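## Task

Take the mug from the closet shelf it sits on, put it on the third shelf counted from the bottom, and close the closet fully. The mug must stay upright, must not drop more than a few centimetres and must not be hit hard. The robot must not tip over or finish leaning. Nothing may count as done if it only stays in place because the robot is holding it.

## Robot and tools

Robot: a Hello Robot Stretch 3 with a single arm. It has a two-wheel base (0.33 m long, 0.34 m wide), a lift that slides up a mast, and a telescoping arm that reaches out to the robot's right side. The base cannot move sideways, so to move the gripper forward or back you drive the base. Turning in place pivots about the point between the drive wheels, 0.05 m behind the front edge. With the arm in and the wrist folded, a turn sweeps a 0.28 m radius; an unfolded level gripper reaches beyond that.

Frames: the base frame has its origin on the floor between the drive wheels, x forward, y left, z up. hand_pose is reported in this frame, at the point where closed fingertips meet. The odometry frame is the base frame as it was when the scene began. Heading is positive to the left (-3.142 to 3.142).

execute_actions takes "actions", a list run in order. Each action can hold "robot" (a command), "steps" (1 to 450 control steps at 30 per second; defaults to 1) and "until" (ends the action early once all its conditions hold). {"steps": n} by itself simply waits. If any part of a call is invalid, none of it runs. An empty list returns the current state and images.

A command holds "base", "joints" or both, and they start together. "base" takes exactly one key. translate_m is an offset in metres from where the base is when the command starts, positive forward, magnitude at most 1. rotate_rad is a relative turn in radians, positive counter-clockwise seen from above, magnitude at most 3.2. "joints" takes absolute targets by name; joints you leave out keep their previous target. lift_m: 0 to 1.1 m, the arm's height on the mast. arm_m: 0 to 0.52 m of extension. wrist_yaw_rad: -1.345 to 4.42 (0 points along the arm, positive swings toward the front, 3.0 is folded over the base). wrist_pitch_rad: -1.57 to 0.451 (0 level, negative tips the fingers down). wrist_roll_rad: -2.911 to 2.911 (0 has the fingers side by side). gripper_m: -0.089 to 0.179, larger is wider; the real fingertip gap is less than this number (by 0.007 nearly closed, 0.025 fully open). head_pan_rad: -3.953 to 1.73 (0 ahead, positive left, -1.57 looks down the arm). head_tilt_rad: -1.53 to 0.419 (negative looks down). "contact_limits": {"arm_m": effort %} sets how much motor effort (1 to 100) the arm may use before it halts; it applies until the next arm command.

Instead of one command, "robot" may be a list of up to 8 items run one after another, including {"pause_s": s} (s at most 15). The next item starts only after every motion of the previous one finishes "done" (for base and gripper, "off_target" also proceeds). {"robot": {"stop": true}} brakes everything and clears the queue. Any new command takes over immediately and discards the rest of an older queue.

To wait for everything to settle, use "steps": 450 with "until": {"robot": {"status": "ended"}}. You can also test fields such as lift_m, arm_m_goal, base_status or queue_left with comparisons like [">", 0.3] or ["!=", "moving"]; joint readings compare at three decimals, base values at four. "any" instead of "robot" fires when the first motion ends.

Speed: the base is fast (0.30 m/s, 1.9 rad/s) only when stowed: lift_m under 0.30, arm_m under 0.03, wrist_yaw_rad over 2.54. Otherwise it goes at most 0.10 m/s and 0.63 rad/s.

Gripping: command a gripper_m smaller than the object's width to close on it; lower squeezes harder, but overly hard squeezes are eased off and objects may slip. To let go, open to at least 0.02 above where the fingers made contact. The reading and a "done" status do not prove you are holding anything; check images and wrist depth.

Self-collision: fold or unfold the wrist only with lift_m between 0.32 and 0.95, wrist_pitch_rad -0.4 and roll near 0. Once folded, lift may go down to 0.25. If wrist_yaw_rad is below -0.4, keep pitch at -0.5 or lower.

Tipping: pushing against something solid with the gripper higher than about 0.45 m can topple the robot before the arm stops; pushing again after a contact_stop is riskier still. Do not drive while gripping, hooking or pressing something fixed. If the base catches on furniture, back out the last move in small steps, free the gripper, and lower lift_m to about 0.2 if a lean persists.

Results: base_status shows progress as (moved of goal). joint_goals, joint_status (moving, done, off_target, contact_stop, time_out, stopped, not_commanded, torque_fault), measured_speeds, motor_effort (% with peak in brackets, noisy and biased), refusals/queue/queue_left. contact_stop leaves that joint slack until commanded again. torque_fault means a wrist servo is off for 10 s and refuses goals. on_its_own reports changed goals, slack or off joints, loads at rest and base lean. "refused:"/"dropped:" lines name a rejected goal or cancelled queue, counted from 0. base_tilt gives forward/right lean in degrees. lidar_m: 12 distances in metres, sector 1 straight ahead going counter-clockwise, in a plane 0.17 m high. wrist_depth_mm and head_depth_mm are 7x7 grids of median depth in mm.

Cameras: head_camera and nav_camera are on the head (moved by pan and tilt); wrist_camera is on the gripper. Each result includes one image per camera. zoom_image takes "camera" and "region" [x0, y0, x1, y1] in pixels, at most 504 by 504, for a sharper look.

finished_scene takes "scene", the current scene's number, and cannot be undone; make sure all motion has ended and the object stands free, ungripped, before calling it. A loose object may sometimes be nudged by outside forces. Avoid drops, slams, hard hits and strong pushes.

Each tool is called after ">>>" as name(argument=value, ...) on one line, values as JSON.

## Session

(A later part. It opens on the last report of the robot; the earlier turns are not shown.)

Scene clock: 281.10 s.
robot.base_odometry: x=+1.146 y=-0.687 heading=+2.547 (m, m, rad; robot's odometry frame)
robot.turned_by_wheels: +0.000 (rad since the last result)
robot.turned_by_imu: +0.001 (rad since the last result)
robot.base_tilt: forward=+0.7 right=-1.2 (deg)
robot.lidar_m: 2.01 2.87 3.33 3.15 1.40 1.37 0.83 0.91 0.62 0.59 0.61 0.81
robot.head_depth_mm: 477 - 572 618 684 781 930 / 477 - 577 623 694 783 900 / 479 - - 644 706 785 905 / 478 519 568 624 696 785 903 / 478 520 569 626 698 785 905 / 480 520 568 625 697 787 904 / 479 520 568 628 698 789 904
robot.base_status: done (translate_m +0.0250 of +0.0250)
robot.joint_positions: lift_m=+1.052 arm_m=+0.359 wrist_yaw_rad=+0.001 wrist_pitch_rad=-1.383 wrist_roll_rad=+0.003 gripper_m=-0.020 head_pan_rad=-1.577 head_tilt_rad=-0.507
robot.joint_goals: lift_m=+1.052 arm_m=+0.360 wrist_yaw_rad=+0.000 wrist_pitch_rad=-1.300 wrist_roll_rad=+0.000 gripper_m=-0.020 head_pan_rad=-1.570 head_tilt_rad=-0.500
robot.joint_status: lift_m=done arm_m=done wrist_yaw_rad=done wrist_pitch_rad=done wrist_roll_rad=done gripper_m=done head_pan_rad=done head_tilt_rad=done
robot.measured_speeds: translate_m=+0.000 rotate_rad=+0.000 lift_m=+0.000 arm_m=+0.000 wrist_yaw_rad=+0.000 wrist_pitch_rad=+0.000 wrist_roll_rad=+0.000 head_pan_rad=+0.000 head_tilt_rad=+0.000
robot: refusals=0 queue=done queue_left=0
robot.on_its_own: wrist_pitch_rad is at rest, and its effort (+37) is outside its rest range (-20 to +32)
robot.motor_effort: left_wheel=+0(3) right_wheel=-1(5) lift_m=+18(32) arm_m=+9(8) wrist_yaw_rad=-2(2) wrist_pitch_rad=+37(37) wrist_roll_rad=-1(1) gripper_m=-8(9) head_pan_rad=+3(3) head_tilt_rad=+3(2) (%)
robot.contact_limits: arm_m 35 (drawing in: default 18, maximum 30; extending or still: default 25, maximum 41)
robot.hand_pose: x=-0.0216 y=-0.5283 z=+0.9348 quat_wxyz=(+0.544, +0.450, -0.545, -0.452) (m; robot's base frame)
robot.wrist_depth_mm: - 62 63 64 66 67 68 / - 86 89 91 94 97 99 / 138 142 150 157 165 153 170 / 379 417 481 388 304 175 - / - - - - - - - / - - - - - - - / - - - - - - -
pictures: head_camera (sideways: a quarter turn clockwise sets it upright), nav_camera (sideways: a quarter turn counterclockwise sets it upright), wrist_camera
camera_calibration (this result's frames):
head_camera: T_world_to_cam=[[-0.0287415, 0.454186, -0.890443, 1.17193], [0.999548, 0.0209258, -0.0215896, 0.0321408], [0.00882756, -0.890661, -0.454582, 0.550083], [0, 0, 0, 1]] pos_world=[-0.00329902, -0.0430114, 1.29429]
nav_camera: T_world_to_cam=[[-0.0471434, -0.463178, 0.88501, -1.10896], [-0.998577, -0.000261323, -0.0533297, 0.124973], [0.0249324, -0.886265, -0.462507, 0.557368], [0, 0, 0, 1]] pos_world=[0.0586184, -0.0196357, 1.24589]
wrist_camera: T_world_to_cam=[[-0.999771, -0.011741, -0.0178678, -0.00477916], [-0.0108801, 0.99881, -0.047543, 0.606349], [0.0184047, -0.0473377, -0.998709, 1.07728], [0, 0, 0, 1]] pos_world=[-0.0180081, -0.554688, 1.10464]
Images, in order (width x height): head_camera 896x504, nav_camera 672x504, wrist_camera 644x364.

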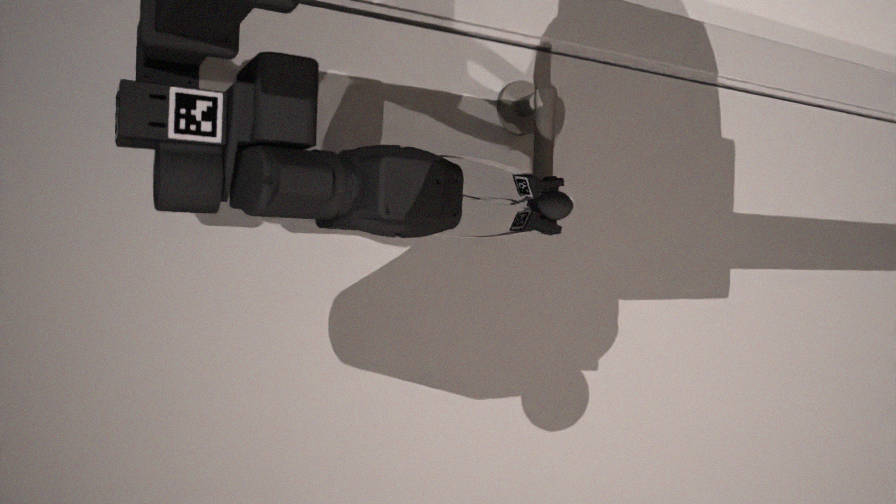

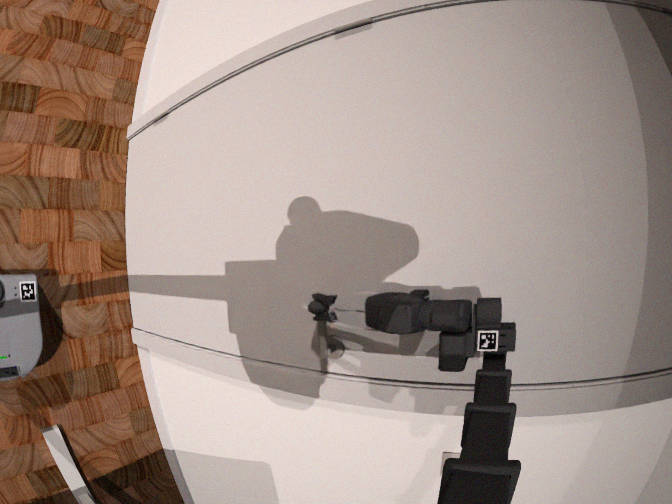

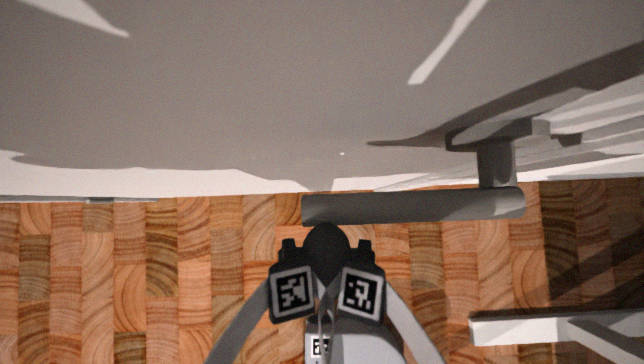

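>>> execute_actions(actions=[{"robot":[{"joints":{"arm_m":0.0}},{"joints":{"wrist_pitch_rad":0,"lift_m":0.82,"gripper_m":0.14,"wrist_roll_rad":0.5},"base":{"translate_m":-0.095}},{"joints":{"arm_m":0.07}}],"steps":350,"until":{"robot":{"status":"ended"}}}])

Scene clock: 290.53 s.
robot.base_odometry: x=+1.225 y=-0.740 heading=+2.546 (m, m, rad; robot's odometry frame)
robot.turned_by_wheels: +0.000 (rad since the last result)
robot.turned_by_imu: +0.001 (rad since the last result)
robot.base_tilt: forward=+0.7 right=-1.2 (deg)
robot.lidar_m: 2.03 2.96 3.33 3.16 1.34 1.28 0.73 0.92 0.65 0.60 0.61 0.81
robot.head_depth_mm: 470 517 574 648 723 817 - / 480 515 563 613 685 799 - / 480 522 571 628 699 763 - / 481 522 572 629 699 776 892 / 481 523 571 630 703 794 913 / 482 524 572 630 701 795 911 / 481 524 573 631 703 796 914
robot.base_status: done (translate_m -0.0950 of -0.0950)
robot.joint_positions: lift_m=+0.820 arm_m=+0.070 wrist_yaw_rad=+0.001 wrist_pitch_rad=-0.025 wrist_roll_rad=+0.497 gripper_m=+0.140 head_pan_rad=-1.577 head_tilt_rad=-0.507
robot.joint_goals: lift_m=+0.820 arm_m=+0.070 wrist_yaw_rad=+0.000 wrist_pitch_rad=+0.000 wrist_roll_rad=+0.500 gripper_m=+0.140 head_pan_rad=-1.570 head_tilt_rad=-0.500
robot.joint_status: lift_m=done arm_m=done wrist_yaw_rad=done wrist_pitch_rad=done wrist_roll_rad=done gripper_m=done head_pan_rad=done head_tilt_rad=done
robot.measured_speeds: translate_m=+0.000 rotate_rad=+0.000 lift_m=+0.000 arm_m=+0.000 wrist_yaw_rad=+0.000 wrist_pitch_rad=+0.000 wrist_roll_rad=+0.000 head_pan_rad=+0.000 head_tilt_rad=+0.000
robot: refusals=0 queue=done queue_left=0
robot.motor_effort: left_wheel=-1(8) right_wheel=+1(3) lift_m=+21(20) arm_m=+3(8) wrist_yaw_rad=-1(2) wrist_pitch_rad=+11(36) wrist_roll_rad=+1(1) gripper_m=+0(87) head_pan_rad=+3(2) head_tilt_rad=+3(3) (%)
robot.hand_pose: x=-0.0212 y=-0.4702 z=+0.9285 quat_wxyz=(+0.512, +0.007, -0.859, -0.011) (m; robot's base frame)
robot.wrist_depth_mm: 271 272 272 268 292 294 295 / 275 278 279 277 271 300 301 / 282 282 286 286 276 306 309 / 289 289 290 292 283 314 317 / 294 294 297 294 298 318 321 / 300 301 305 306 307 - 332 / 308 313 311 313 317 306 337
pictures: head_camera (sideways: a quarter turn clockwise sets it upright), nav_camera (sideways: a quarter turn counterclockwise sets it upright), wrist_camera
camera_calibration (this result's frames):
head_camera: T_world_to_cam=[[-0.0288046, 0.454169, -0.89045, 1.17194], [0.999545, 0.0210643, -0.02159, 0.0321413], [0.00895121, -0.890666, -0.454569, 0.550066], [0, 0, 0, 1]] pos_world=[-0.00329305, -0.0430128, 1.29429]
nav_camera: T_world_to_cam=[[-0.047079, -0.463172, 0.885017, -1.10896], [-0.998577, -0.000400761, -0.0533296, 0.124973], [0.0250555, -0.886268, -0.462494, 0.557351], [0, 0, 0, 1]] pos_world=[0.0586211, -0.0196292, 1.24589]
wrist_camera: T_world_to_cam=[[-0.884054, -0.00942555, -0.467289, 0.417014], [0.459781, 0.162062, -0.873119, 0.931052], [0.0839593, -0.986736, -0.138938, -0.16496], [0, 0, 0, 1]] pos_world=[-0.0455673, -0.309729, 0.984867]
Images, in order (width x height): head_camera 896x504, nav_camera 672x504, wrist_camera 644x364.

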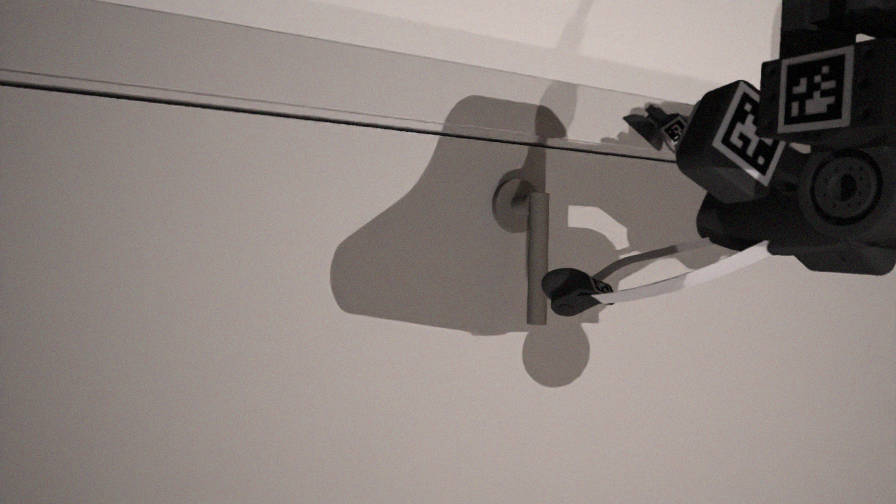

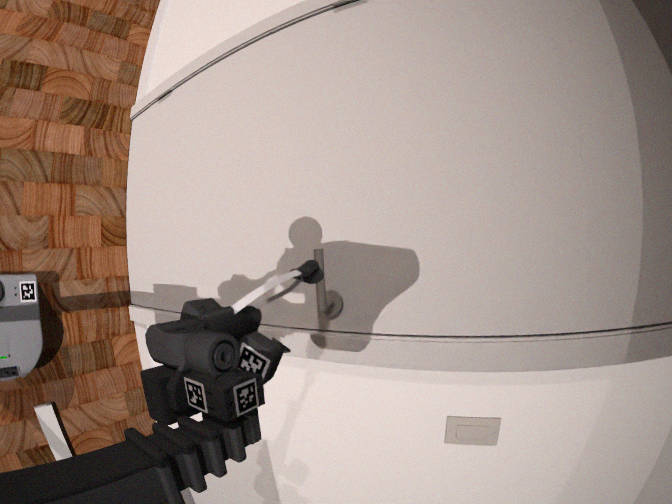

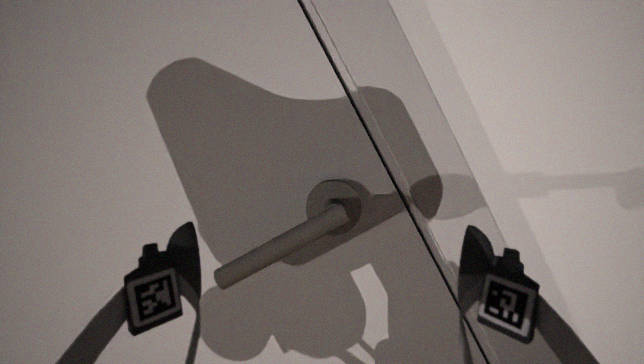

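>>> execute_actions(actions=[{"robot":[{"joints":{"gripper_m":0.12,"arm_m":0.15}}],"steps":150,"until":{"robot":{"status":"ended"}}}])

Scene clock: 292.73 s.
robot.base_odometry: x=+1.225 y=-0.740 heading=+2.546 (m, m, rad; robot's odometry frame)
robot.turned_by_wheels: +0.000 (rad since the last result)
robot.turned_by_imu: +0.000 (rad since the last result)
robot.base_tilt: forward=+0.7 right=-1.2 (deg)
robot.lidar_m: 2.03 2.96 3.34 3.15 1.34 1.28 0.73 0.92 0.65 0.60 0.61 0.81
robot.head_depth_mm: 470 515 573 651 723 - - / 480 517 564 614 680 - - / 481 521 570 628 689 - - / 481 522 571 629 703 781 929 / 481 523 572 631 700 792 908 / 482 524 571 631 700 791 911 / 482 524 572 632 703 795 914
robot.base_status: done (translate_m -0.0950 of -0.0950)
robot.joint_positions: lift_m=+0.820 arm_m=+0.150 wrist_yaw_rad=+0.001 wrist_pitch_rad=-0.025 wrist_roll_rad=+0.497 gripper_m=+0.120 head_pan_rad=-1.577 head_tilt_rad=-0.507
robot.joint_goals: lift_m=+0.820 arm_m=+0.150 wrist_yaw_rad=+0.000 wrist_pitch_rad=+0.000 wrist_roll_rad=+0.500 gripper_m=+0.120 head_pan_rad=-1.570 head_tilt_rad=-0.500
robot.joint_status: lift_m=done arm_m=done wrist_yaw_rad=done wrist_pitch_rad=done wrist_roll_rad=done gripper_m=done head_pan_rad=done head_tilt_rad=done
robot.measured_speeds: translate_m=+0.000 rotate_rad=+0.000 lift_m=+0.000 arm_m=+0.000 wrist_yaw_rad=+0.000 wrist_pitch_rad=+0.000 wrist_roll_rad=+0.000 head_pan_rad=+0.000 head_tilt_rad=+0.000
robot: refusals=0 queue=done queue_left=0
robot.motor_effort: left_wheel=-1(1) right_wheel=+1(1) lift_m=+20(21) arm_m=+2(3) wrist_yaw_rad=-2(1) wrist_pitch_rad=+11(11) wrist_roll_rad=+1(1) gripper_m=-1(82) head_pan_rad=+2(3) head_tilt_rad=+3(3) (%)
robot.hand_pose: x=-0.0212 y=-0.5502 z=+0.9285 quat_wxyz=(+0.512, +0.007, -0.859, -0.011) (m; robot's base frame)
robot.wrist_depth_mm: 196 196 197 196 187 217 218 / 199 200 201 202 191 221 224 / 204 204 206 206 197 225 228 / 209 209 210 210 208 202 234 / 213 214 214 207 217 206 239 / 218 218 197 220 222 211 243 / 224 225 226 225 227 226 249
pictures: head_camera (sideways: a quarter turn clockwise sets it upright), nav_camera (sideways: a quarter turn counterclockwise sets it upright), wrist_camera
camera_calibration (this result's frames):
head_camera: T_world_to_cam=[[-0.0288046, 0.454169, -0.89045, 1.17194], [0.999545, 0.0210643, -0.02159, 0.0321413], [0.00895121, -0.890666, -0.454569, 0.550066], [0, 0, 0, 1]] pos_world=[-0.00329305, -0.0430128, 1.29429]
nav_camera: T_world_to_cam=[[-0.047079, -0.463172, 0.885017, -1.10896], [-0.998577, -0.000400761, -0.0533296, 0.124973], [0.0250555, -0.886268, -0.462494, 0.557351], [0, 0, 0, 1]] pos_world=[0.0586211, -0.0196292, 1.24589]
wrist_camera: T_world_to_cam=[[-0.884029, -0.00945388, -0.467337, 0.416297], [0.459829, 0.162007, -0.873104, 0.943988], [0.0839658, -0.986744, -0.138871, -0.243962], [0, 0, 0, 1]] pos_world=[-0.0455701, -0.389725, 0.984871]
Images, in order (width x height): head_camera 896x504, nav_camera 672x504, wrist_camera 644x364.

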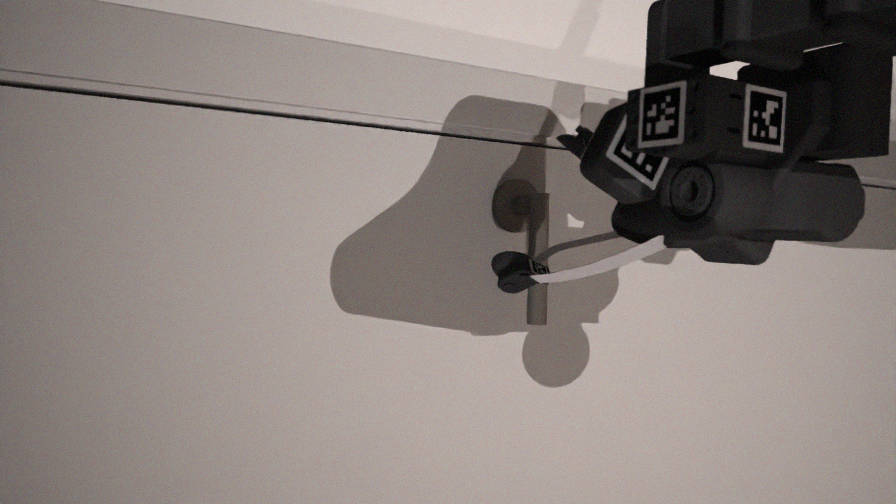

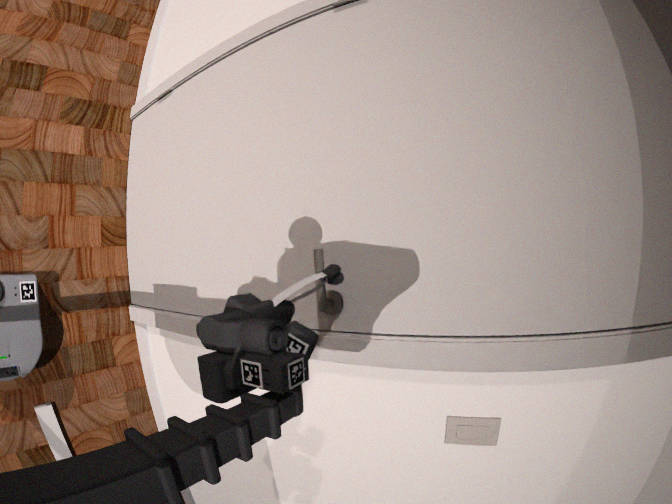

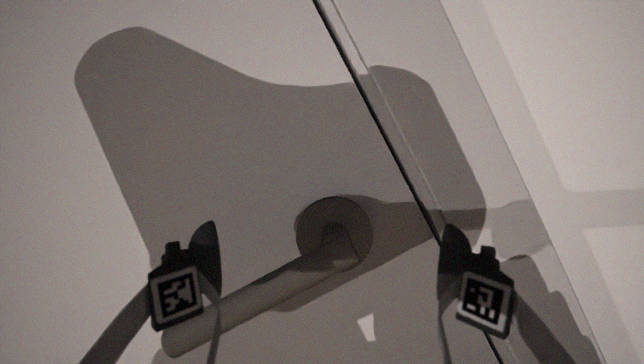

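Finger is over the lever. Roll down.

>>> execute_actions(actions=[{"robot":{"joints":{"wrist_roll_rad":-0.5}},"steps":60}])

Scene clock: 295.10 s.
robot.base_odometry: x=+1.225 y=-0.740 heading=+2.547 (m, m, rad; robot's odometry frame)
robot.turned_by_wheels: +0.000 (rad since the last result)
robot.turned_by_imu: +0.035 (rad since the last result)
robot.base_tilt: forward=+0.7 right=-1.3 (deg)
robot.lidar_m: 2.27 2.98 3.28 3.16 1.37 1.27 0.74 0.89 0.61 0.60 0.62 0.84
robot.head_depth_mm: 472 510 552 623 704 - - / 480 520 565 616 680 - - / 481 521 571 627 687 - 950 / 483 525 574 631 669 799 928 / 485 526 576 635 705 799 921 / 488 528 577 638 711 802 923 / 488 531 581 641 714 809 930
robot.base_status: done (translate_m -0.0950 of -0.0950)
robot.joint_positions: lift_m=+0.820 arm_m=+0.149 wrist_yaw_rad=+0.014 wrist_pitch_rad=+0.118 wrist_roll_rad=-0.469 gripper_m=+0.120 head_pan_rad=-1.577 head_tilt_rad=-0.507
robot.joint_goals: lift_m=+0.820 arm_m=+0.150 wrist_yaw_rad=+0.000 wrist_pitch_rad=+0.000 wrist_roll_rad=-0.500 gripper_m=+0.120 head_pan_rad=-1.570 head_tilt_rad=-0.500
robot.joint_status: lift_m=done arm_m=done wrist_yaw_rad=done wrist_pitch_rad=done wrist_roll_rad=off_target gripper_m=done head_pan_rad=done head_tilt_rad=done
robot.measured_speeds: translate_m=+0.000 rotate_rad=+0.000 lift_m=+0.000 arm_m=+0.000 wrist_yaw_rad=+0.000 wrist_pitch_rad=+0.000 wrist_roll_rad=+0.000 head_pan_rad=+0.000 head_tilt_rad=+0.000
robot: refusals=0 queue=dropped queue_left=0
robot.on_its_own: wrist_yaw_rad is at rest, and its effort (-14) is outside its rest range (-12 to +12); wrist_pitch_rad is at rest, and its effort (-53) is outside its rest range (-20 to +32)
robot.motor_effort: left_wheel=+0(5) right_wheel=+0(5) lift_m=+20(21) arm_m=+5(6) wrist_yaw_rad=-14(38) wrist_pitch_rad=-53(57) wrist_roll_rad=-12(25) gripper_m=+7(9) head_pan_rad=+3(2) head_tilt_rad=+3(3) (%)
robot.hand_pose: x=-0.0177 y=-0.5516 z=+0.9652 quat_wxyz=(+0.850, -0.046, -0.523, +0.037) (m; robot's base frame)
robot.wrist_depth_mm: 211 211 214 215 216 218 210 / 210 211 214 215 216 219 208 / 209 212 213 215 217 218 208 / 211 212 212 216 216 216 208 / 210 212 214 215 218 208 239 / 210 211 194 216 217 207 240 / 210 213 214 170 217 207 241
pictures: head_camera (sideways: a quarter turn clockwise sets it upright), nav_camera (sideways: a quarter turn counterclockwise sets it upright), wrist_camera
camera_calibration (this result's frames):
head_camera: T_world_to_cam=[[-0.0288052, 0.45409, -0.89049, 1.172], [0.999545, 0.0210625, -0.0215924, 0.0321445], [0.00895107, -0.890707, -0.45449, 0.549962], [0, 0, 0, 1]] pos_world=[-0.00329305, -0.0430135, 1.2943]
nav_camera: T_world_to_cam=[[-0.0470785, -0.463093, 0.885058, -1.10902], [-0.998577, -0.000405642, -0.0533291, 0.124972], [0.0250553, -0.886309, -0.462415, 0.557248], [0, 0, 0, 1]] pos_world=[0.0586211, -0.0196342, 1.24589]
wrist_camera: T_world_to_cam=[[-0.88748, 0.0209098, 0.460371, -0.442208], [-0.459723, 0.0295273, -0.887571, 0.899283], [-0.0321525, -0.999345, -0.0165922, -0.367563], [0, 0, 0, 1]] pos_world=[0.00915197, -0.38463, 0.99566]
Images, in order (width x height): head_camera 896x504, nav_camera 672x504, wrist_camera 644x364.

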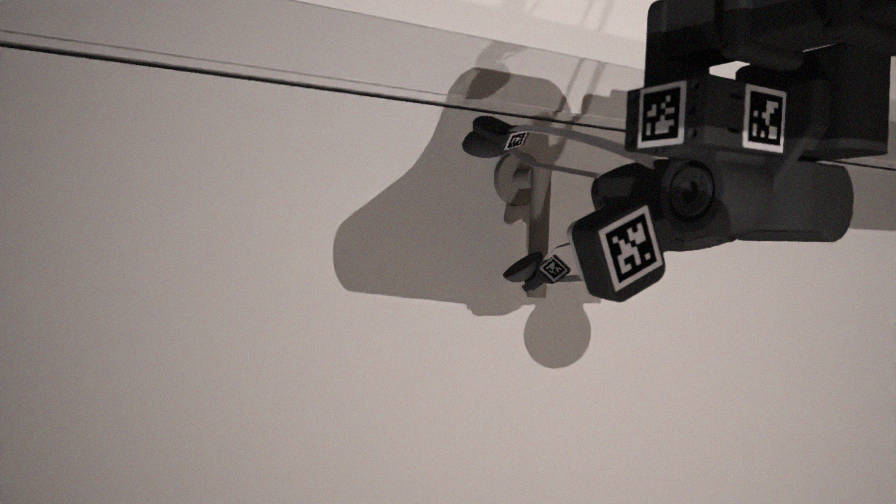

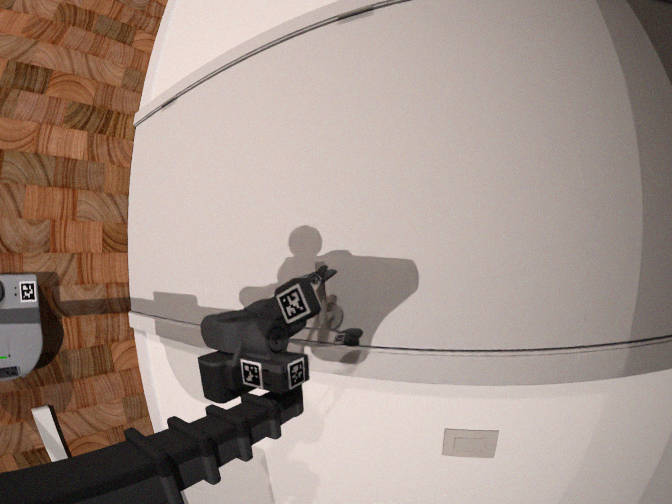

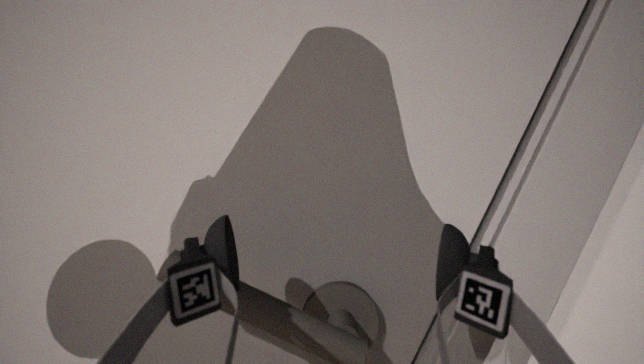

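>>> execute_actions(actions=[{"robot":[{"joints":{"wrist_roll_rad":0.4}},{"joints":{"arm_m":0,"wrist_pitch_rad":-0.4}},{"joints":{"wrist_roll_rad":0,"gripper_m":0.03}},{"joints":{"wrist_yaw_rad":3.0,"head_pan_rad":0.9,"head_tilt_rad":-0.2}},{"joints":{"lift_m":0.27}}],"steps":400,"until":{"robot":{"status":"ended"}}}])

>>> execute_actions(actions=[{"robot":{"joints":{"head_pan_rad":-3.2}},"steps":200,"until":{"robot":{"status":"ended"}}}])

Scene clock: 309.20 s.
robot.base_odometry: x=+1.225 y=-0.740 heading=+2.546 (m, m, rad; robot's odometry frame)
robot.turned_by_wheels: +0.000 (rad since the last result)
robot.turned_by_imu: +0.000 (rad since the last result)
robot.base_tilt: forward=+0.7 right=-1.2 (deg)
robot.lidar_m: 2.25 2.98 3.30 3.15 1.37 1.27 0.74 0.89 0.61 0.60 0.62 0.84
robot.head_depth_mm: 2911 3174 3232 3308 3319 2339 1758 / 3098 - - - 3555 2335 1754 / 3157 - - - 3451 2330 1742 / 3238 3635 3861 - 3437 2316 1730 / 3204 3431 3528 3733 3402 2287 1743 / 3038 3237 3346 3513 3359 2281 1725 / 2886 3032 3135 3224 3307 2263 1708
robot.base_status: done (translate_m -0.0950 of -0.0950)
robot.joint_positions: lift_m=+0.270 arm_m=+0.002 wrist_yaw_rad=+2.997 wrist_pitch_rad=-0.414 wrist_roll_rad=+0.004 gripper_m=+0.030 head_pan_rad=+0.893 head_tilt_rad=-0.211
robot.joint_goals: lift_m=+0.270 arm_m=+0.000 wrist_yaw_rad=+3.000 wrist_pitch_rad=-0.400 wrist_roll_rad=+0.000 gripper_m=+0.030 head_pan_rad=+0.900 head_tilt_rad=-0.200
robot.joint_status: lift_m=done arm_m=done wrist_yaw_rad=done wrist_pitch_rad=done wrist_roll_rad=done gripper_m=done head_pan_rad=done head_tilt_rad=done
robot.measured_speeds: translate_m=+0.000 rotate_rad=+0.000 lift_m=+0.000 arm_m=+0.000 wrist_yaw_rad=+0.000 wrist_pitch_rad=+0.000 wrist_roll_rad=+0.000 head_pan_rad=+0.000 head_tilt_rad=+0.000
robot: refusals=0 queue=done queue_left=0
robot.motor_effort: left_wheel=-1(7) right_wheel=+1(14) lift_m=+21(22) arm_m=-2(5) wrist_yaw_rad=+3(17) wrist_pitch_rad=+6(54) wrist_roll_rad=-2(14) gripper_m=-1(89) head_pan_rad=+3(32) head_tilt_rad=+5(20) (%)
robot.hand_pose: x=+0.0111 y=+0.0752 z=+0.2838 quat_wxyz=(+0.195, +0.702, +0.095, +0.679) (m; robot's base frame)
robot.wrist_depth_mm: - - - - - - - / - - - - - - - / - - - - - - - / 828 810 795 790 788 764 770 / 624 621 - 634 615 610 591 / 513 519 - 524 510 492 493 / 448 - - - 418 422 418
pictures: head_camera (sideways: a quarter turn clockwise sets it upright), nav_camera (sideways: a quarter turn counterclockwise sets it upright), wrist_camera
camera_calibration (this result's frames):
head_camera: T_world_to_cam=[[-0.0849668, -0.15582, -0.984124, 1.2946], [-0.790714, 0.611519, -0.0285556, 0.0521402], [0.60626, 0.775735, -0.175168, 0.182794], [0, 0, 0, 1]] pos_world=[0.0404055, 0.0280403, 1.30756]
nav_camera: T_world_to_cam=[[0.150696, 0.116544, 0.981686, -1.23639], [0.791357, -0.609377, -0.0491352, 0.108613], [0.59249, 0.784269, -0.184059, 0.191523], [0, 0, 0, 1]] pos_world=[-0.0131082, 0.0600746, 1.25433]
wrist_camera: T_world_to_cam=[[0.992415, -0.122918, -0.00206072, 0.00515996], [-0.0664624, -0.522349, -0.850138, 0.31575], [0.103421, 0.843826, -0.526557, 0.25314], [0, 0, 0, 1]] pos_world=[-0.0103153, -0.0480398, 0.401735]
Images, in order (width x height): head_camera 896x504, nav_camera 672x504, wrist_camera 644x364.

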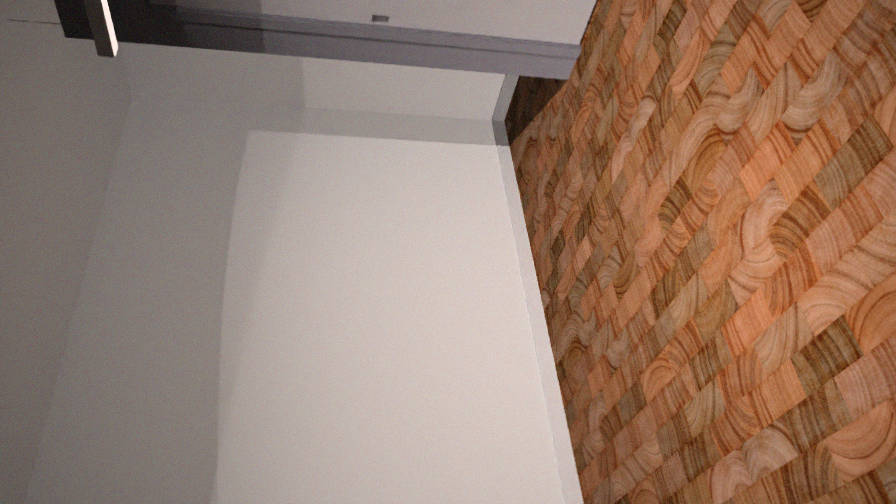

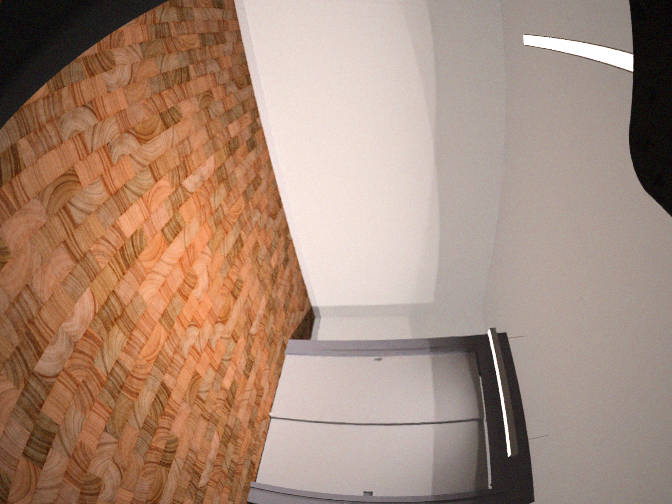

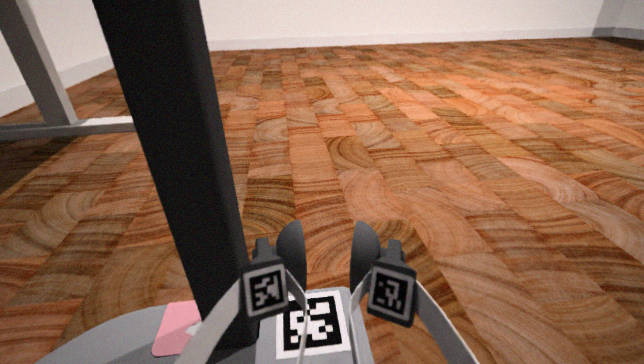

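Scene clock: 311.57 s.
robot.base_odometry: x=+1.225 y=-0.740 heading=+2.546 (m, m, rad; robot's odometry frame)
robot.turned_by_wheels: +0.000 (rad since the last result)
robot.turned_by_imu: +0.000 (rad since the last result)
robot.base_tilt: forward=+0.7 right=-1.2 (deg)
robot.lidar_m: 2.26 2.97 3.30 3.16 1.37 1.27 0.74 0.89 0.61 0.60 0.62 0.84
robot.head_depth_mm: 1062 1104 1170 1214 964 645 483 / 1069 1102 1165 1209 958 641 480 / 1083 1119 1163 1208 949 637 479 / 1083 1120 1164 1205 942 635 477 / 1083 1120 1159 1211 932 630 474 / 1077 1120 1156 1203 928 625 472 / 1078 1120 1155 1205 1228 624 470
robot.base_status: done (translate_m -0.0950 of -0.0950)
robot.joint_positions: lift_m=+0.270 arm_m=+0.002 wrist_yaw_rad=+2.997 wrist_pitch_rad=-0.414 wrist_roll_rad=+0.004 gripper_m=+0.030 head_pan_rad=-3.193 head_tilt_rad=-0.211
robot.joint_goals: lift_m=+0.270 arm_m=+0.000 wrist_yaw_rad=+3.000 wrist_pitch_rad=-0.400 wrist_roll_rad=+0.000 gripper_m=+0.030 head_pan_rad=-3.200 head_tilt_rad=-0.200
robot.joint_status: lift_m=done arm_m=done wrist_yaw_rad=done wrist_pitch_rad=done wrist_roll_rad=done gripper_m=done head_pan_rad=done head_tilt_rad=done
robot.measured_speeds: translate_m=+0.000 rotate_rad=+0.000 lift_m=+0.000 arm_m=+0.000 wrist_yaw_rad=+0.000 wrist_pitch_rad=+0.000 wrist_roll_rad=+0.000 head_pan_rad=+0.000 head_tilt_rad=+0.000
robot: refusals=0 queue=done queue_left=0
robot.motor_effort: left_wheel=-1(1) right_wheel=+1(1) lift_m=+21(20) arm_m=-3(2) wrist_yaw_rad=+2(2) wrist_pitch_rad=+6(6) wrist_roll_rad=-1(2) gripper_m=-1(0) head_pan_rad=-3(29) head_tilt_rad=+5(5) (%)
robot.hand_pose: x=+0.0111 y=+0.0752 z=+0.2838 quat_wxyz=(+0.195, +0.702, +0.095, +0.679) (m; robot's base frame)
robot.wrist_depth_mm: - - - - - - - / - - - - - - - / - - - - - - - / 823 811 787 802 781 768 760 / 637 631 - 630 606 610 600 / 515 518 - 527 507 499 494 / 451 - - - 417 420 415
pictures: head_camera (sideways: a quarter turn clockwise sets it upright), nav_camera (sideways: a quarter turn counterclockwise sets it upright), wrist_camera
camera_calibration (this result's frames):
head_camera: T_world_to_cam=[[0.176038, 0.0225768, -0.984124, 1.29301], [-0.031504, -0.999096, -0.0285556, 0.047509], [-0.983879, 0.0360308, -0.175168, 0.192494], [0, 0, 0, 1]] pos_world=[-0.0367318, 0.0113383, 1.30756]
nav_camera: T_world_to_cam=[[-0.182781, 0.0536957, 0.981686, -1.23435], [0.0293919, 0.99836, -0.0491352, 0.113261], [-0.982714, 0.0198727, -0.184059, 0.201132], [0, 0, 0, 1]] pos_world=[-0.0312896, -0.050793, 1.25433]
wrist_camera: T_world_to_cam=[[0.992415, -0.122918, -0.00206046, 0.00515988], [-0.0664622, -0.522349, -0.850138, 0.31575], [0.103421, 0.843826, -0.526557, 0.25314], [0, 0, 0, 1]] pos_world=[-0.0103153, -0.0480398, 0.401735]
Images, in order (width x height): head_camera 896x504, nav_camera 672x504, wrist_camera 644x364.

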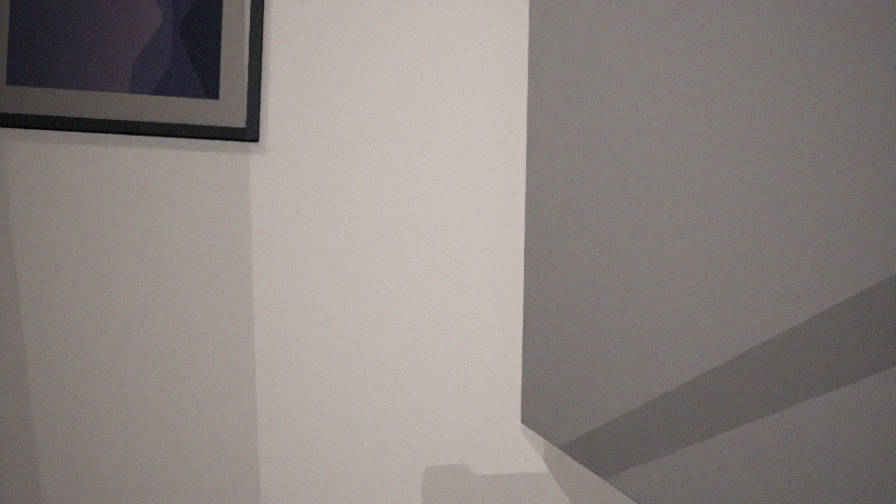

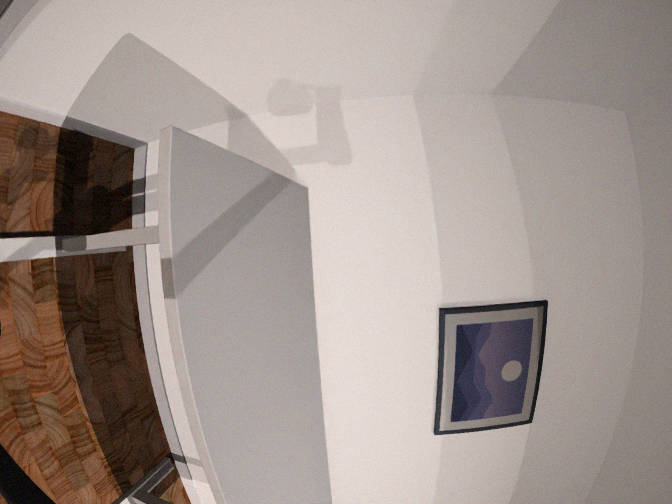

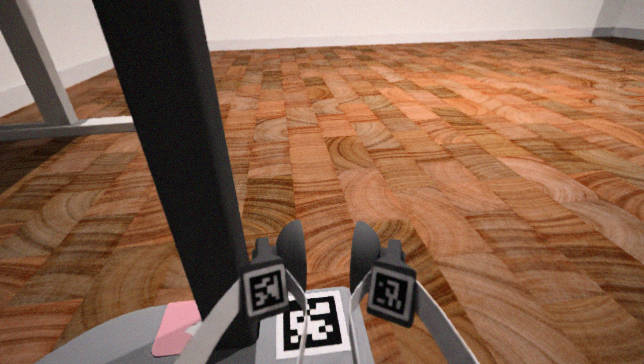

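>>> execute_actions(actions=[{"robot":[{"base":{"rotate_rad":0.6},"joints":{"head_pan_rad":0,"head_tilt_rad":-0.15}},{"base":{"translate_m":1.0}},{"base":{"translate_m":0.3}}],"steps":450,"until":{"robot":{"status":"ended"}}}])

Scene clock: 322.17 s.
robot.base_odometry: x=-0.075 y=-0.746 heading=-3.137 (m, m, rad; robot's odometry frame)
robot.turned_by_wheels: +0.600 (rad since the last result)
robot.turned_by_imu: +0.590 (rad since the last result)
robot.base_tilt: forward=+0.6 right=-1.2 (deg)
robot.lidar_m: 1.85 2.50 2.45 2.59 1.89 2.30 1.76 1.35 1.33 1.40 1.77 1.74
robot.head_depth_mm: 1632 1667 1691 1723 1781 1829 1818 / 1721 1764 1808 1837 1868 1922 1877 / 1834 1883 1930 1988 2020 2075 1861 / 1975 2029 2061 2105 2170 2228 1832 / 2613 3106 3219 3290 3348 2364 1836 / 2822 3100 3134 3287 3273 2456 1827 / 2659 2799 2835 2912 2994 2460 1831
robot.base_status: done (translate_m +0.3000 of +0.3000)
robot.joint_positions: lift_m=+0.270 arm_m=+0.002 wrist_yaw_rad=+2.998 wrist_pitch_rad=-0.414 wrist_roll_rad=+0.004 gripper_m=+0.030 head_pan_rad=-0.007 head_tilt_rad=-0.160
robot.joint_goals: lift_m=+0.270 arm_m=+0.000 wrist_yaw_rad=+3.000 wrist_pitch_rad=-0.400 wrist_roll_rad=+0.000 gripper_m=+0.030 head_pan_rad=+0.000 head_tilt_rad=-0.150
robot.joint_status: lift_m=done arm_m=done wrist_yaw_rad=done wrist_pitch_rad=done wrist_roll_rad=done gripper_m=done head_pan_rad=done head_tilt_rad=done
robot.measured_speeds: translate_m=+0.000 rotate_rad=+0.000 lift_m=+0.000 arm_m=+0.000 wrist_yaw_rad=+0.000 wrist_pitch_rad=+0.000 wrist_roll_rad=+0.000 head_pan_rad=+0.000 head_tilt_rad=+0.000
robot: refusals=0 queue=done queue_left=0
robot.motor_effort: left_wheel=-2(11) right_wheel=+2(9) lift_m=+20(21) arm_m=-2(2) wrist_yaw_rad=+2(3) wrist_pitch_rad=+7(6) wrist_roll_rad=-1(1) gripper_m=+0(0) head_pan_rad=+3(33) head_tilt_rad=+4(11) (%)
robot.hand_pose: x=+0.0109 y=+0.0752 z=+0.2838 quat_wxyz=(+0.195, +0.702, +0.095, +0.679) (m; robot's base frame)
robot.wrist_depth_mm: - - - - - - - / - - - - - - - / - - - - - - - / 820 805 791 783 786 762 755 / 631 630 - 625 610 599 597 / 519 509 - 525 510 495 489 / 450 - - - 416 420 418
pictures: head_camera (sideways: a quarter turn clockwise sets it upright), nav_camera (sideways: a quarter turn counterclockwise sets it upright), wrist_camera
camera_calibration (this result's frames):
head_camera: T_world_to_cam=[[-0.125087, -0.0306807, -0.991671, 1.30474], [-0.0112152, 0.999502, -0.0295083, 0.0486274], [0.992082, 0.00743072, -0.125368, 0.115617], [0, 0, 0, 1]] pos_world=[0.0490489, -0.00943201, 1.3098]
nav_camera: T_world_to_cam=[[0.135302, -0.0452201, 0.989772, -1.24688], [0.0172026, -0.9987, -0.0479796, 0.111834], [0.990655, 0.0235184, -0.134348, 0.124387], [0, 0, 0, 1]] pos_world=[0.0435578, 0.0523793, 1.25621]
wrist_camera: T_world_to_cam=[[0.992498, -0.122245, -0.0020646, 0.00526211], [-0.0661311, -0.522555, -0.850037, 0.315671], [0.102834, 0.843796, -0.526719, 0.253184], [0, 0, 0, 1]] pos_world=[-0.010383, -0.048037, 0.401699]
Images, in order (width x height): head_camera 896x504, nav_camera 672x504, wrist_camera 644x364.

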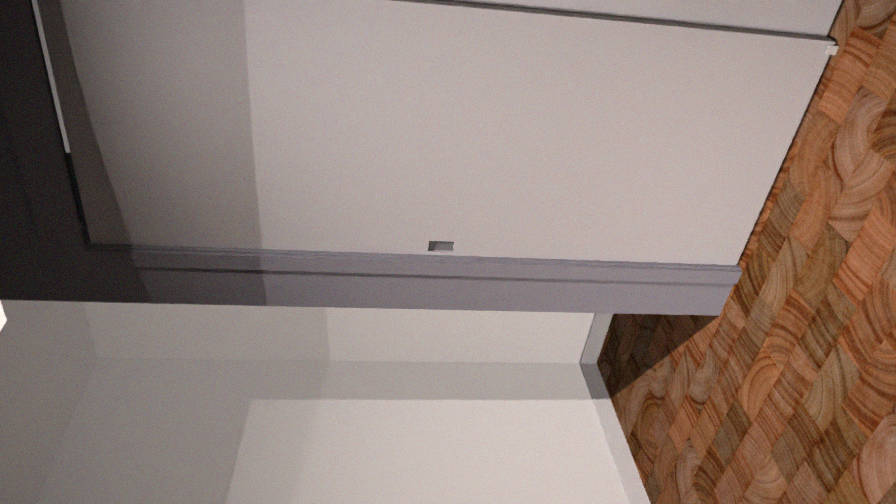

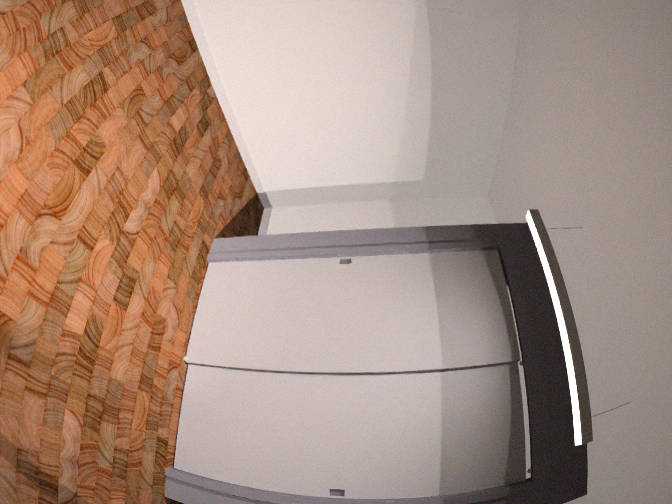

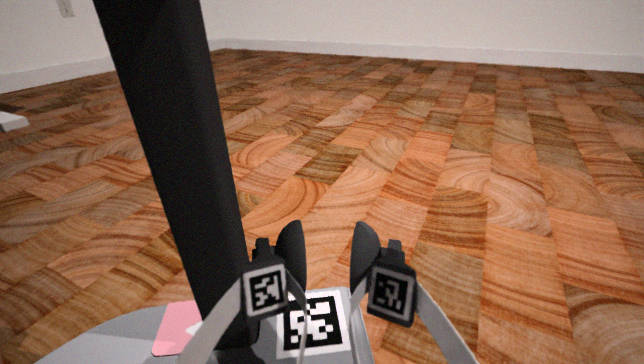

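>>> execute_actions(actions=[{"robot":[{"base":{"rotate_rad":-0.6}},{"base":{"translate_m":1.0}},{"base":{"translate_m":0.13}},{"base":{"rotate_rad":1.571}},{"base":{"translate_m":0.6},"joints":{"head_pan_rad":-1.3,"head_tilt_rad":-0.3}}],"steps":450,"until":{"robot":{"status":"ended"}}},{"steps":200,"until":{"robot":{"status":"ended"}}}])

Scene clock: 338.27 s.
robot.base_odometry: x=-1.347 y=-0.610 heading=-2.166 (m, m, rad; robot's odometry frame)
robot.turned_by_wheels: +0.971 (rad since the last result)
robot.turned_by_imu: +0.950 (rad since the last result)
robot.base_tilt: forward=+0.7 right=-1.3 (deg)
robot.lidar_m: 1.87 1.92 2.58 3.44 2.75 1.99 1.91 0.96 0.69 0.61 0.63 0.85
robot.head_depth_mm: 486 509 532 559 587 620 654 / 501 525 551 577 607 641 679 / 517 540 568 597 630 664 708 / 531 557 587 617 651 692 737 / 548 574 606 640 677 720 768 / 566 595 627 664 705 752 804 / 585 616 652 690 733 782 845
robot.base_status: done (translate_m +0.6000 of +0.6000)
robot.joint_positions: lift_m=+0.270 arm_m=+0.002 wrist_yaw_rad=+2.998 wrist_pitch_rad=-0.414 wrist_roll_rad=+0.004 gripper_m=+0.030 head_pan_rad=-1.293 head_tilt_rad=-0.296
robot.joint_goals: lift_m=+0.270 arm_m=+0.000 wrist_yaw_rad=+3.000 wrist_pitch_rad=-0.400 wrist_roll_rad=+0.000 gripper_m=+0.030 head_pan_rad=-1.300 head_tilt_rad=-0.300
robot.joint_status: lift_m=done arm_m=done wrist_yaw_rad=done wrist_pitch_rad=done wrist_roll_rad=done gripper_m=done head_pan_rad=done head_tilt_rad=done
robot.measured_speeds: translate_m=+0.000 rotate_rad=+0.000 lift_m=+0.000 arm_m=+0.000 wrist_yaw_rad=+0.000 wrist_pitch_rad=+0.000 wrist_roll_rad=+0.000 head_pan_rad=+0.000 head_tilt_rad=+0.000
robot: refusals=0 queue=done queue_left=0
robot.motor_effort: left_wheel=-2(14) right_wheel=+2(11) lift_m=+21(21) arm_m=-2(2) wrist_yaw_rad=+2(2) wrist_pitch_rad=+6(6) wrist_roll_rad=-2(1) gripper_m=-1(0) head_pan_rad=-3(31) head_tilt_rad=-1(12) (%)
robot.hand_pose: x=+0.0109 y=+0.0752 z=+0.2838 quat_wxyz=(+0.195, +0.702, +0.095, +0.679) (m; robot's base frame)
robot.wrist_depth_mm: - - - - - - - / - - - - - - - / - - - - - - - / 820 824 795 787 782 771 781 / 635 628 - 632 614 599 600 / 515 518 - 526 504 496 491 / 448 - - - 418 422 418
pictures: head_camera (sideways: a quarter turn clockwise sets it upright), nav_camera (sideways: a quarter turn counterclockwise sets it upright), wrist_camera
camera_calibration (this result's frames):
head_camera: T_world_to_cam=[[-0.101162, 0.239594, -0.965589, 1.27046], [0.955018, 0.295336, -0.0267722, 0.0391662], [0.278759, -0.924863, -0.258693, 0.293508], [0, 0, 0, 1]] pos_world=[0.00929994, -0.0445067, 1.30372]
nav_camera: T_world_to_cam=[[0.0310929, -0.270385, 0.96225, -1.21024], [-0.955464, -0.290702, -0.0508113, 0.121445], [0.293467, -0.917815, -0.267381, 0.301798], [0, 0, 0, 1]] pos_world=[0.0650988, -0.0149319, 1.25142]
wrist_camera: T_world_to_cam=[[0.992508, -0.122165, -0.00206638, 0.0052728], [-0.0660982, -0.522624, -0.849997, 0.315636], [0.10276, 0.843765, -0.526783, 0.253217], [0, 0, 0, 1]] pos_world=[-0.010391, -0.0480532, 0.401691]
Images, in order (width x height): head_camera 896x504, nav_camera 672x504, wrist_camera 644x364.

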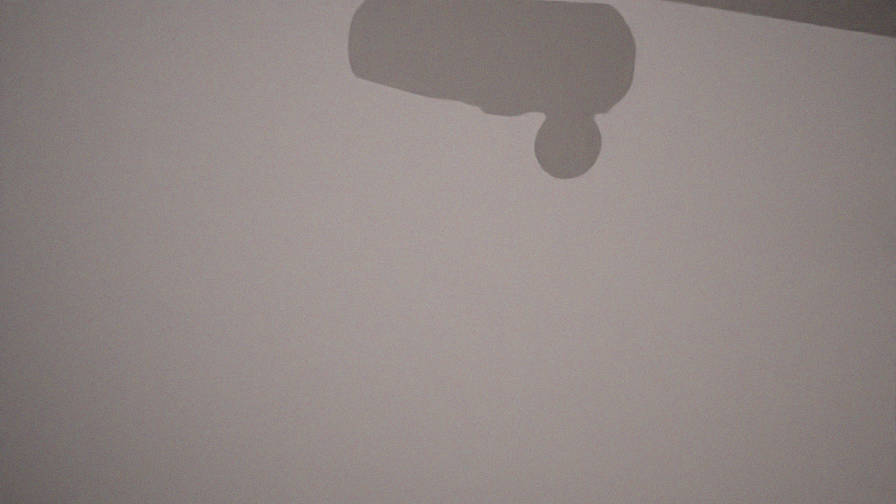

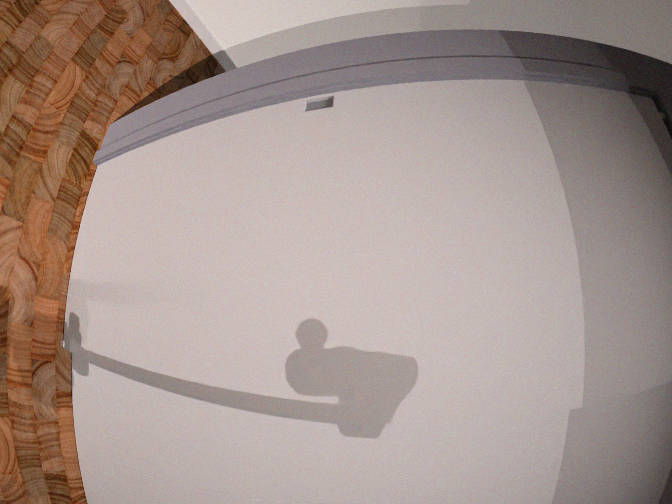

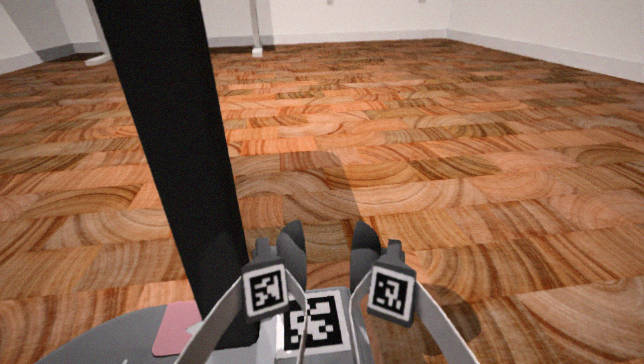

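>>> execute_actions(actions=[{"robot":[{"joints":{"lift_m":0.36},"base":{"translate_m":0.45}},{"joints":{"wrist_yaw_rad":0,"gripper_m":-0.02}},{"joints":{"wrist_pitch_rad":0,"lift_m":0.3,"head_pan_rad":-1.57,"head_tilt_rad":-0.9}},{"joints":{"arm_m":0.25},"contact_limits":{"arm_m":14}}],"steps":450,"until":{"robot":{"status":"ended"}}}])

Scene clock: 354.60 s.
robot.base_odometry: x=-1.600 y=-0.982 heading=-2.166 (m, m, rad; robot's odometry frame)
robot.turned_by_wheels: +0.000 (rad since the last result)
robot.turned_by_imu: +0.003 (rad since the last result)
robot.base_tilt: forward=+0.7 right=-1.2 (deg)
robot.lidar_m: 1.42 1.46 1.96 3.07 3.45 2.46 2.36 0.94 0.63 0.60 0.62 1.48
robot.head_depth_mm: 477 497 522 547 575 605 640 / 490 513 537 564 594 627 664 / 504 530 556 583 617 652 691 / 520 546 574 605 646 677 721 / 514 540 568 603 637 677 724 / 536 564 595 630 668 710 764 / 554 586 618 654 696 745 812
robot.base_status: done (translate_m +0.4500 of +0.4500)
robot.joint_positions: lift_m=+0.360 arm_m=+0.002 wrist_yaw_rad=+0.002 wrist_pitch_rad=-0.414 wrist_roll_rad=+0.003 gripper_m=-0.020 head_pan_rad=-1.293 head_tilt_rad=-0.296
robot.joint_goals: lift_m=+0.360 arm_m=+0.000 wrist_yaw_rad=+0.000 wrist_pitch_rad=-0.400 wrist_roll_rad=+0.000 gripper_m=-0.020 head_pan_rad=-1.300 head_tilt_rad=-0.300
robot.joint_status: lift_m=done arm_m=done wrist_yaw_rad=done wrist_pitch_rad=done wrist_roll_rad=done gripper_m=moving head_pan_rad=done head_tilt_rad=done
robot.measured_speeds: translate_m=+0.000 rotate_rad=+0.000 lift_m=+0.000 arm_m=+0.000 wrist_yaw_rad=+0.000 wrist_pitch_rad=+0.000 wrist_roll_rad=+0.000 head_pan_rad=+0.000 head_tilt_rad=+0.000
robot: refusals=0 queue=running queue_left=2
robot.motor_effort: left_wheel=-2(12) right_wheel=+2(9) lift_m=+29(32) arm_m=-2(2) wrist_yaw_rad=-2(4) wrist_pitch_rad=+6(6) wrist_roll_rad=-1(2) gripper_m=-7(92) head_pan_rad=-3(3) head_tilt_rad=-1(1) (%)
robot.hand_pose: x=-0.0210 y=-0.3723 z=+0.3733 quat_wxyz=(+0.691, +0.146, -0.692, -0.145) (m; robot's base frame)
robot.wrist_depth_mm: 301 313 313 311 311 312 310 / 315 339 341 338 340 338 337 / 341 368 370 369 369 368 366 / 382 402 408 406 408 408 406 / 431 432 453 444 453 448 449 / 485 489 509 - 502 506 506 / 528 517 525 524 518 518 513
pictures: head_camera (sideways: a quarter turn clockwise sets it upright), nav_camera (sideways: a quarter turn counterclockwise sets it upright), wrist_camera
camera_calibration (this result's frames):
head_camera: T_world_to_cam=[[-0.101131, 0.239607, -0.965589, 1.27046], [0.955056, 0.295213, -0.0267722, 0.039166], [0.278639, -0.924899, -0.258693, 0.293509], [0, 0, 0, 1]] pos_world=[0.00929421, -0.0445071, 1.30372]
nav_camera: T_world_to_cam=[[0.0310581, -0.270389, 0.96225, -1.21024], [-0.955501, -0.290579, -0.0508113, 0.121445], [0.293348, -0.917853, -0.267381, 0.301799], [0, 0, 0, 1]] pos_world=[0.0650969, -0.0149395, 1.25142]
wrist_camera: T_world_to_cam=[[-0.999721, -0.023582, -0.000920316, -0.0231546], [-0.0116472, 0.526931, -0.849829, 0.547564], [0.0205256, -0.849581, -0.527058, 0.0491557], [0, 0, 0, 1]] pos_world=[-0.0177795, -0.247313, 0.491223]
Images, in order (width x height): head_camera 896x504, nav_camera 672x504, wrist_camera 644x364.

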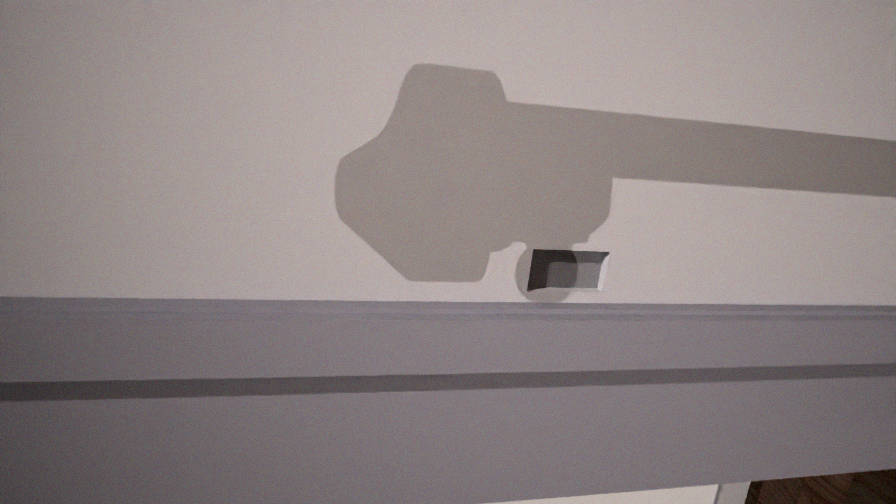

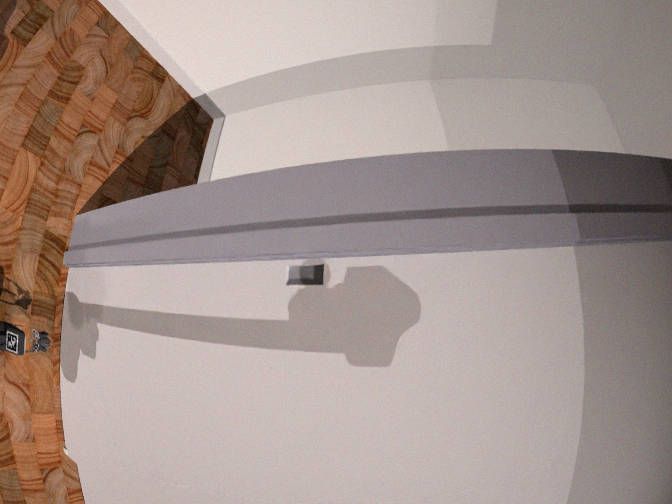

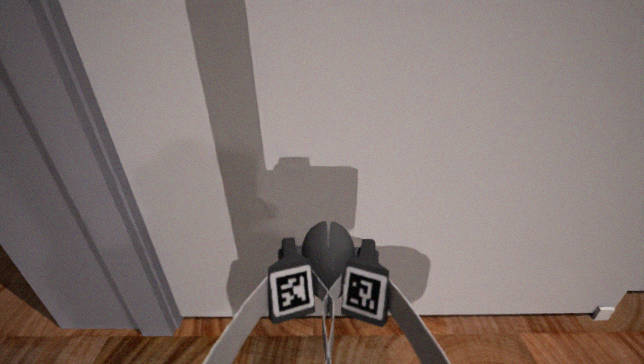

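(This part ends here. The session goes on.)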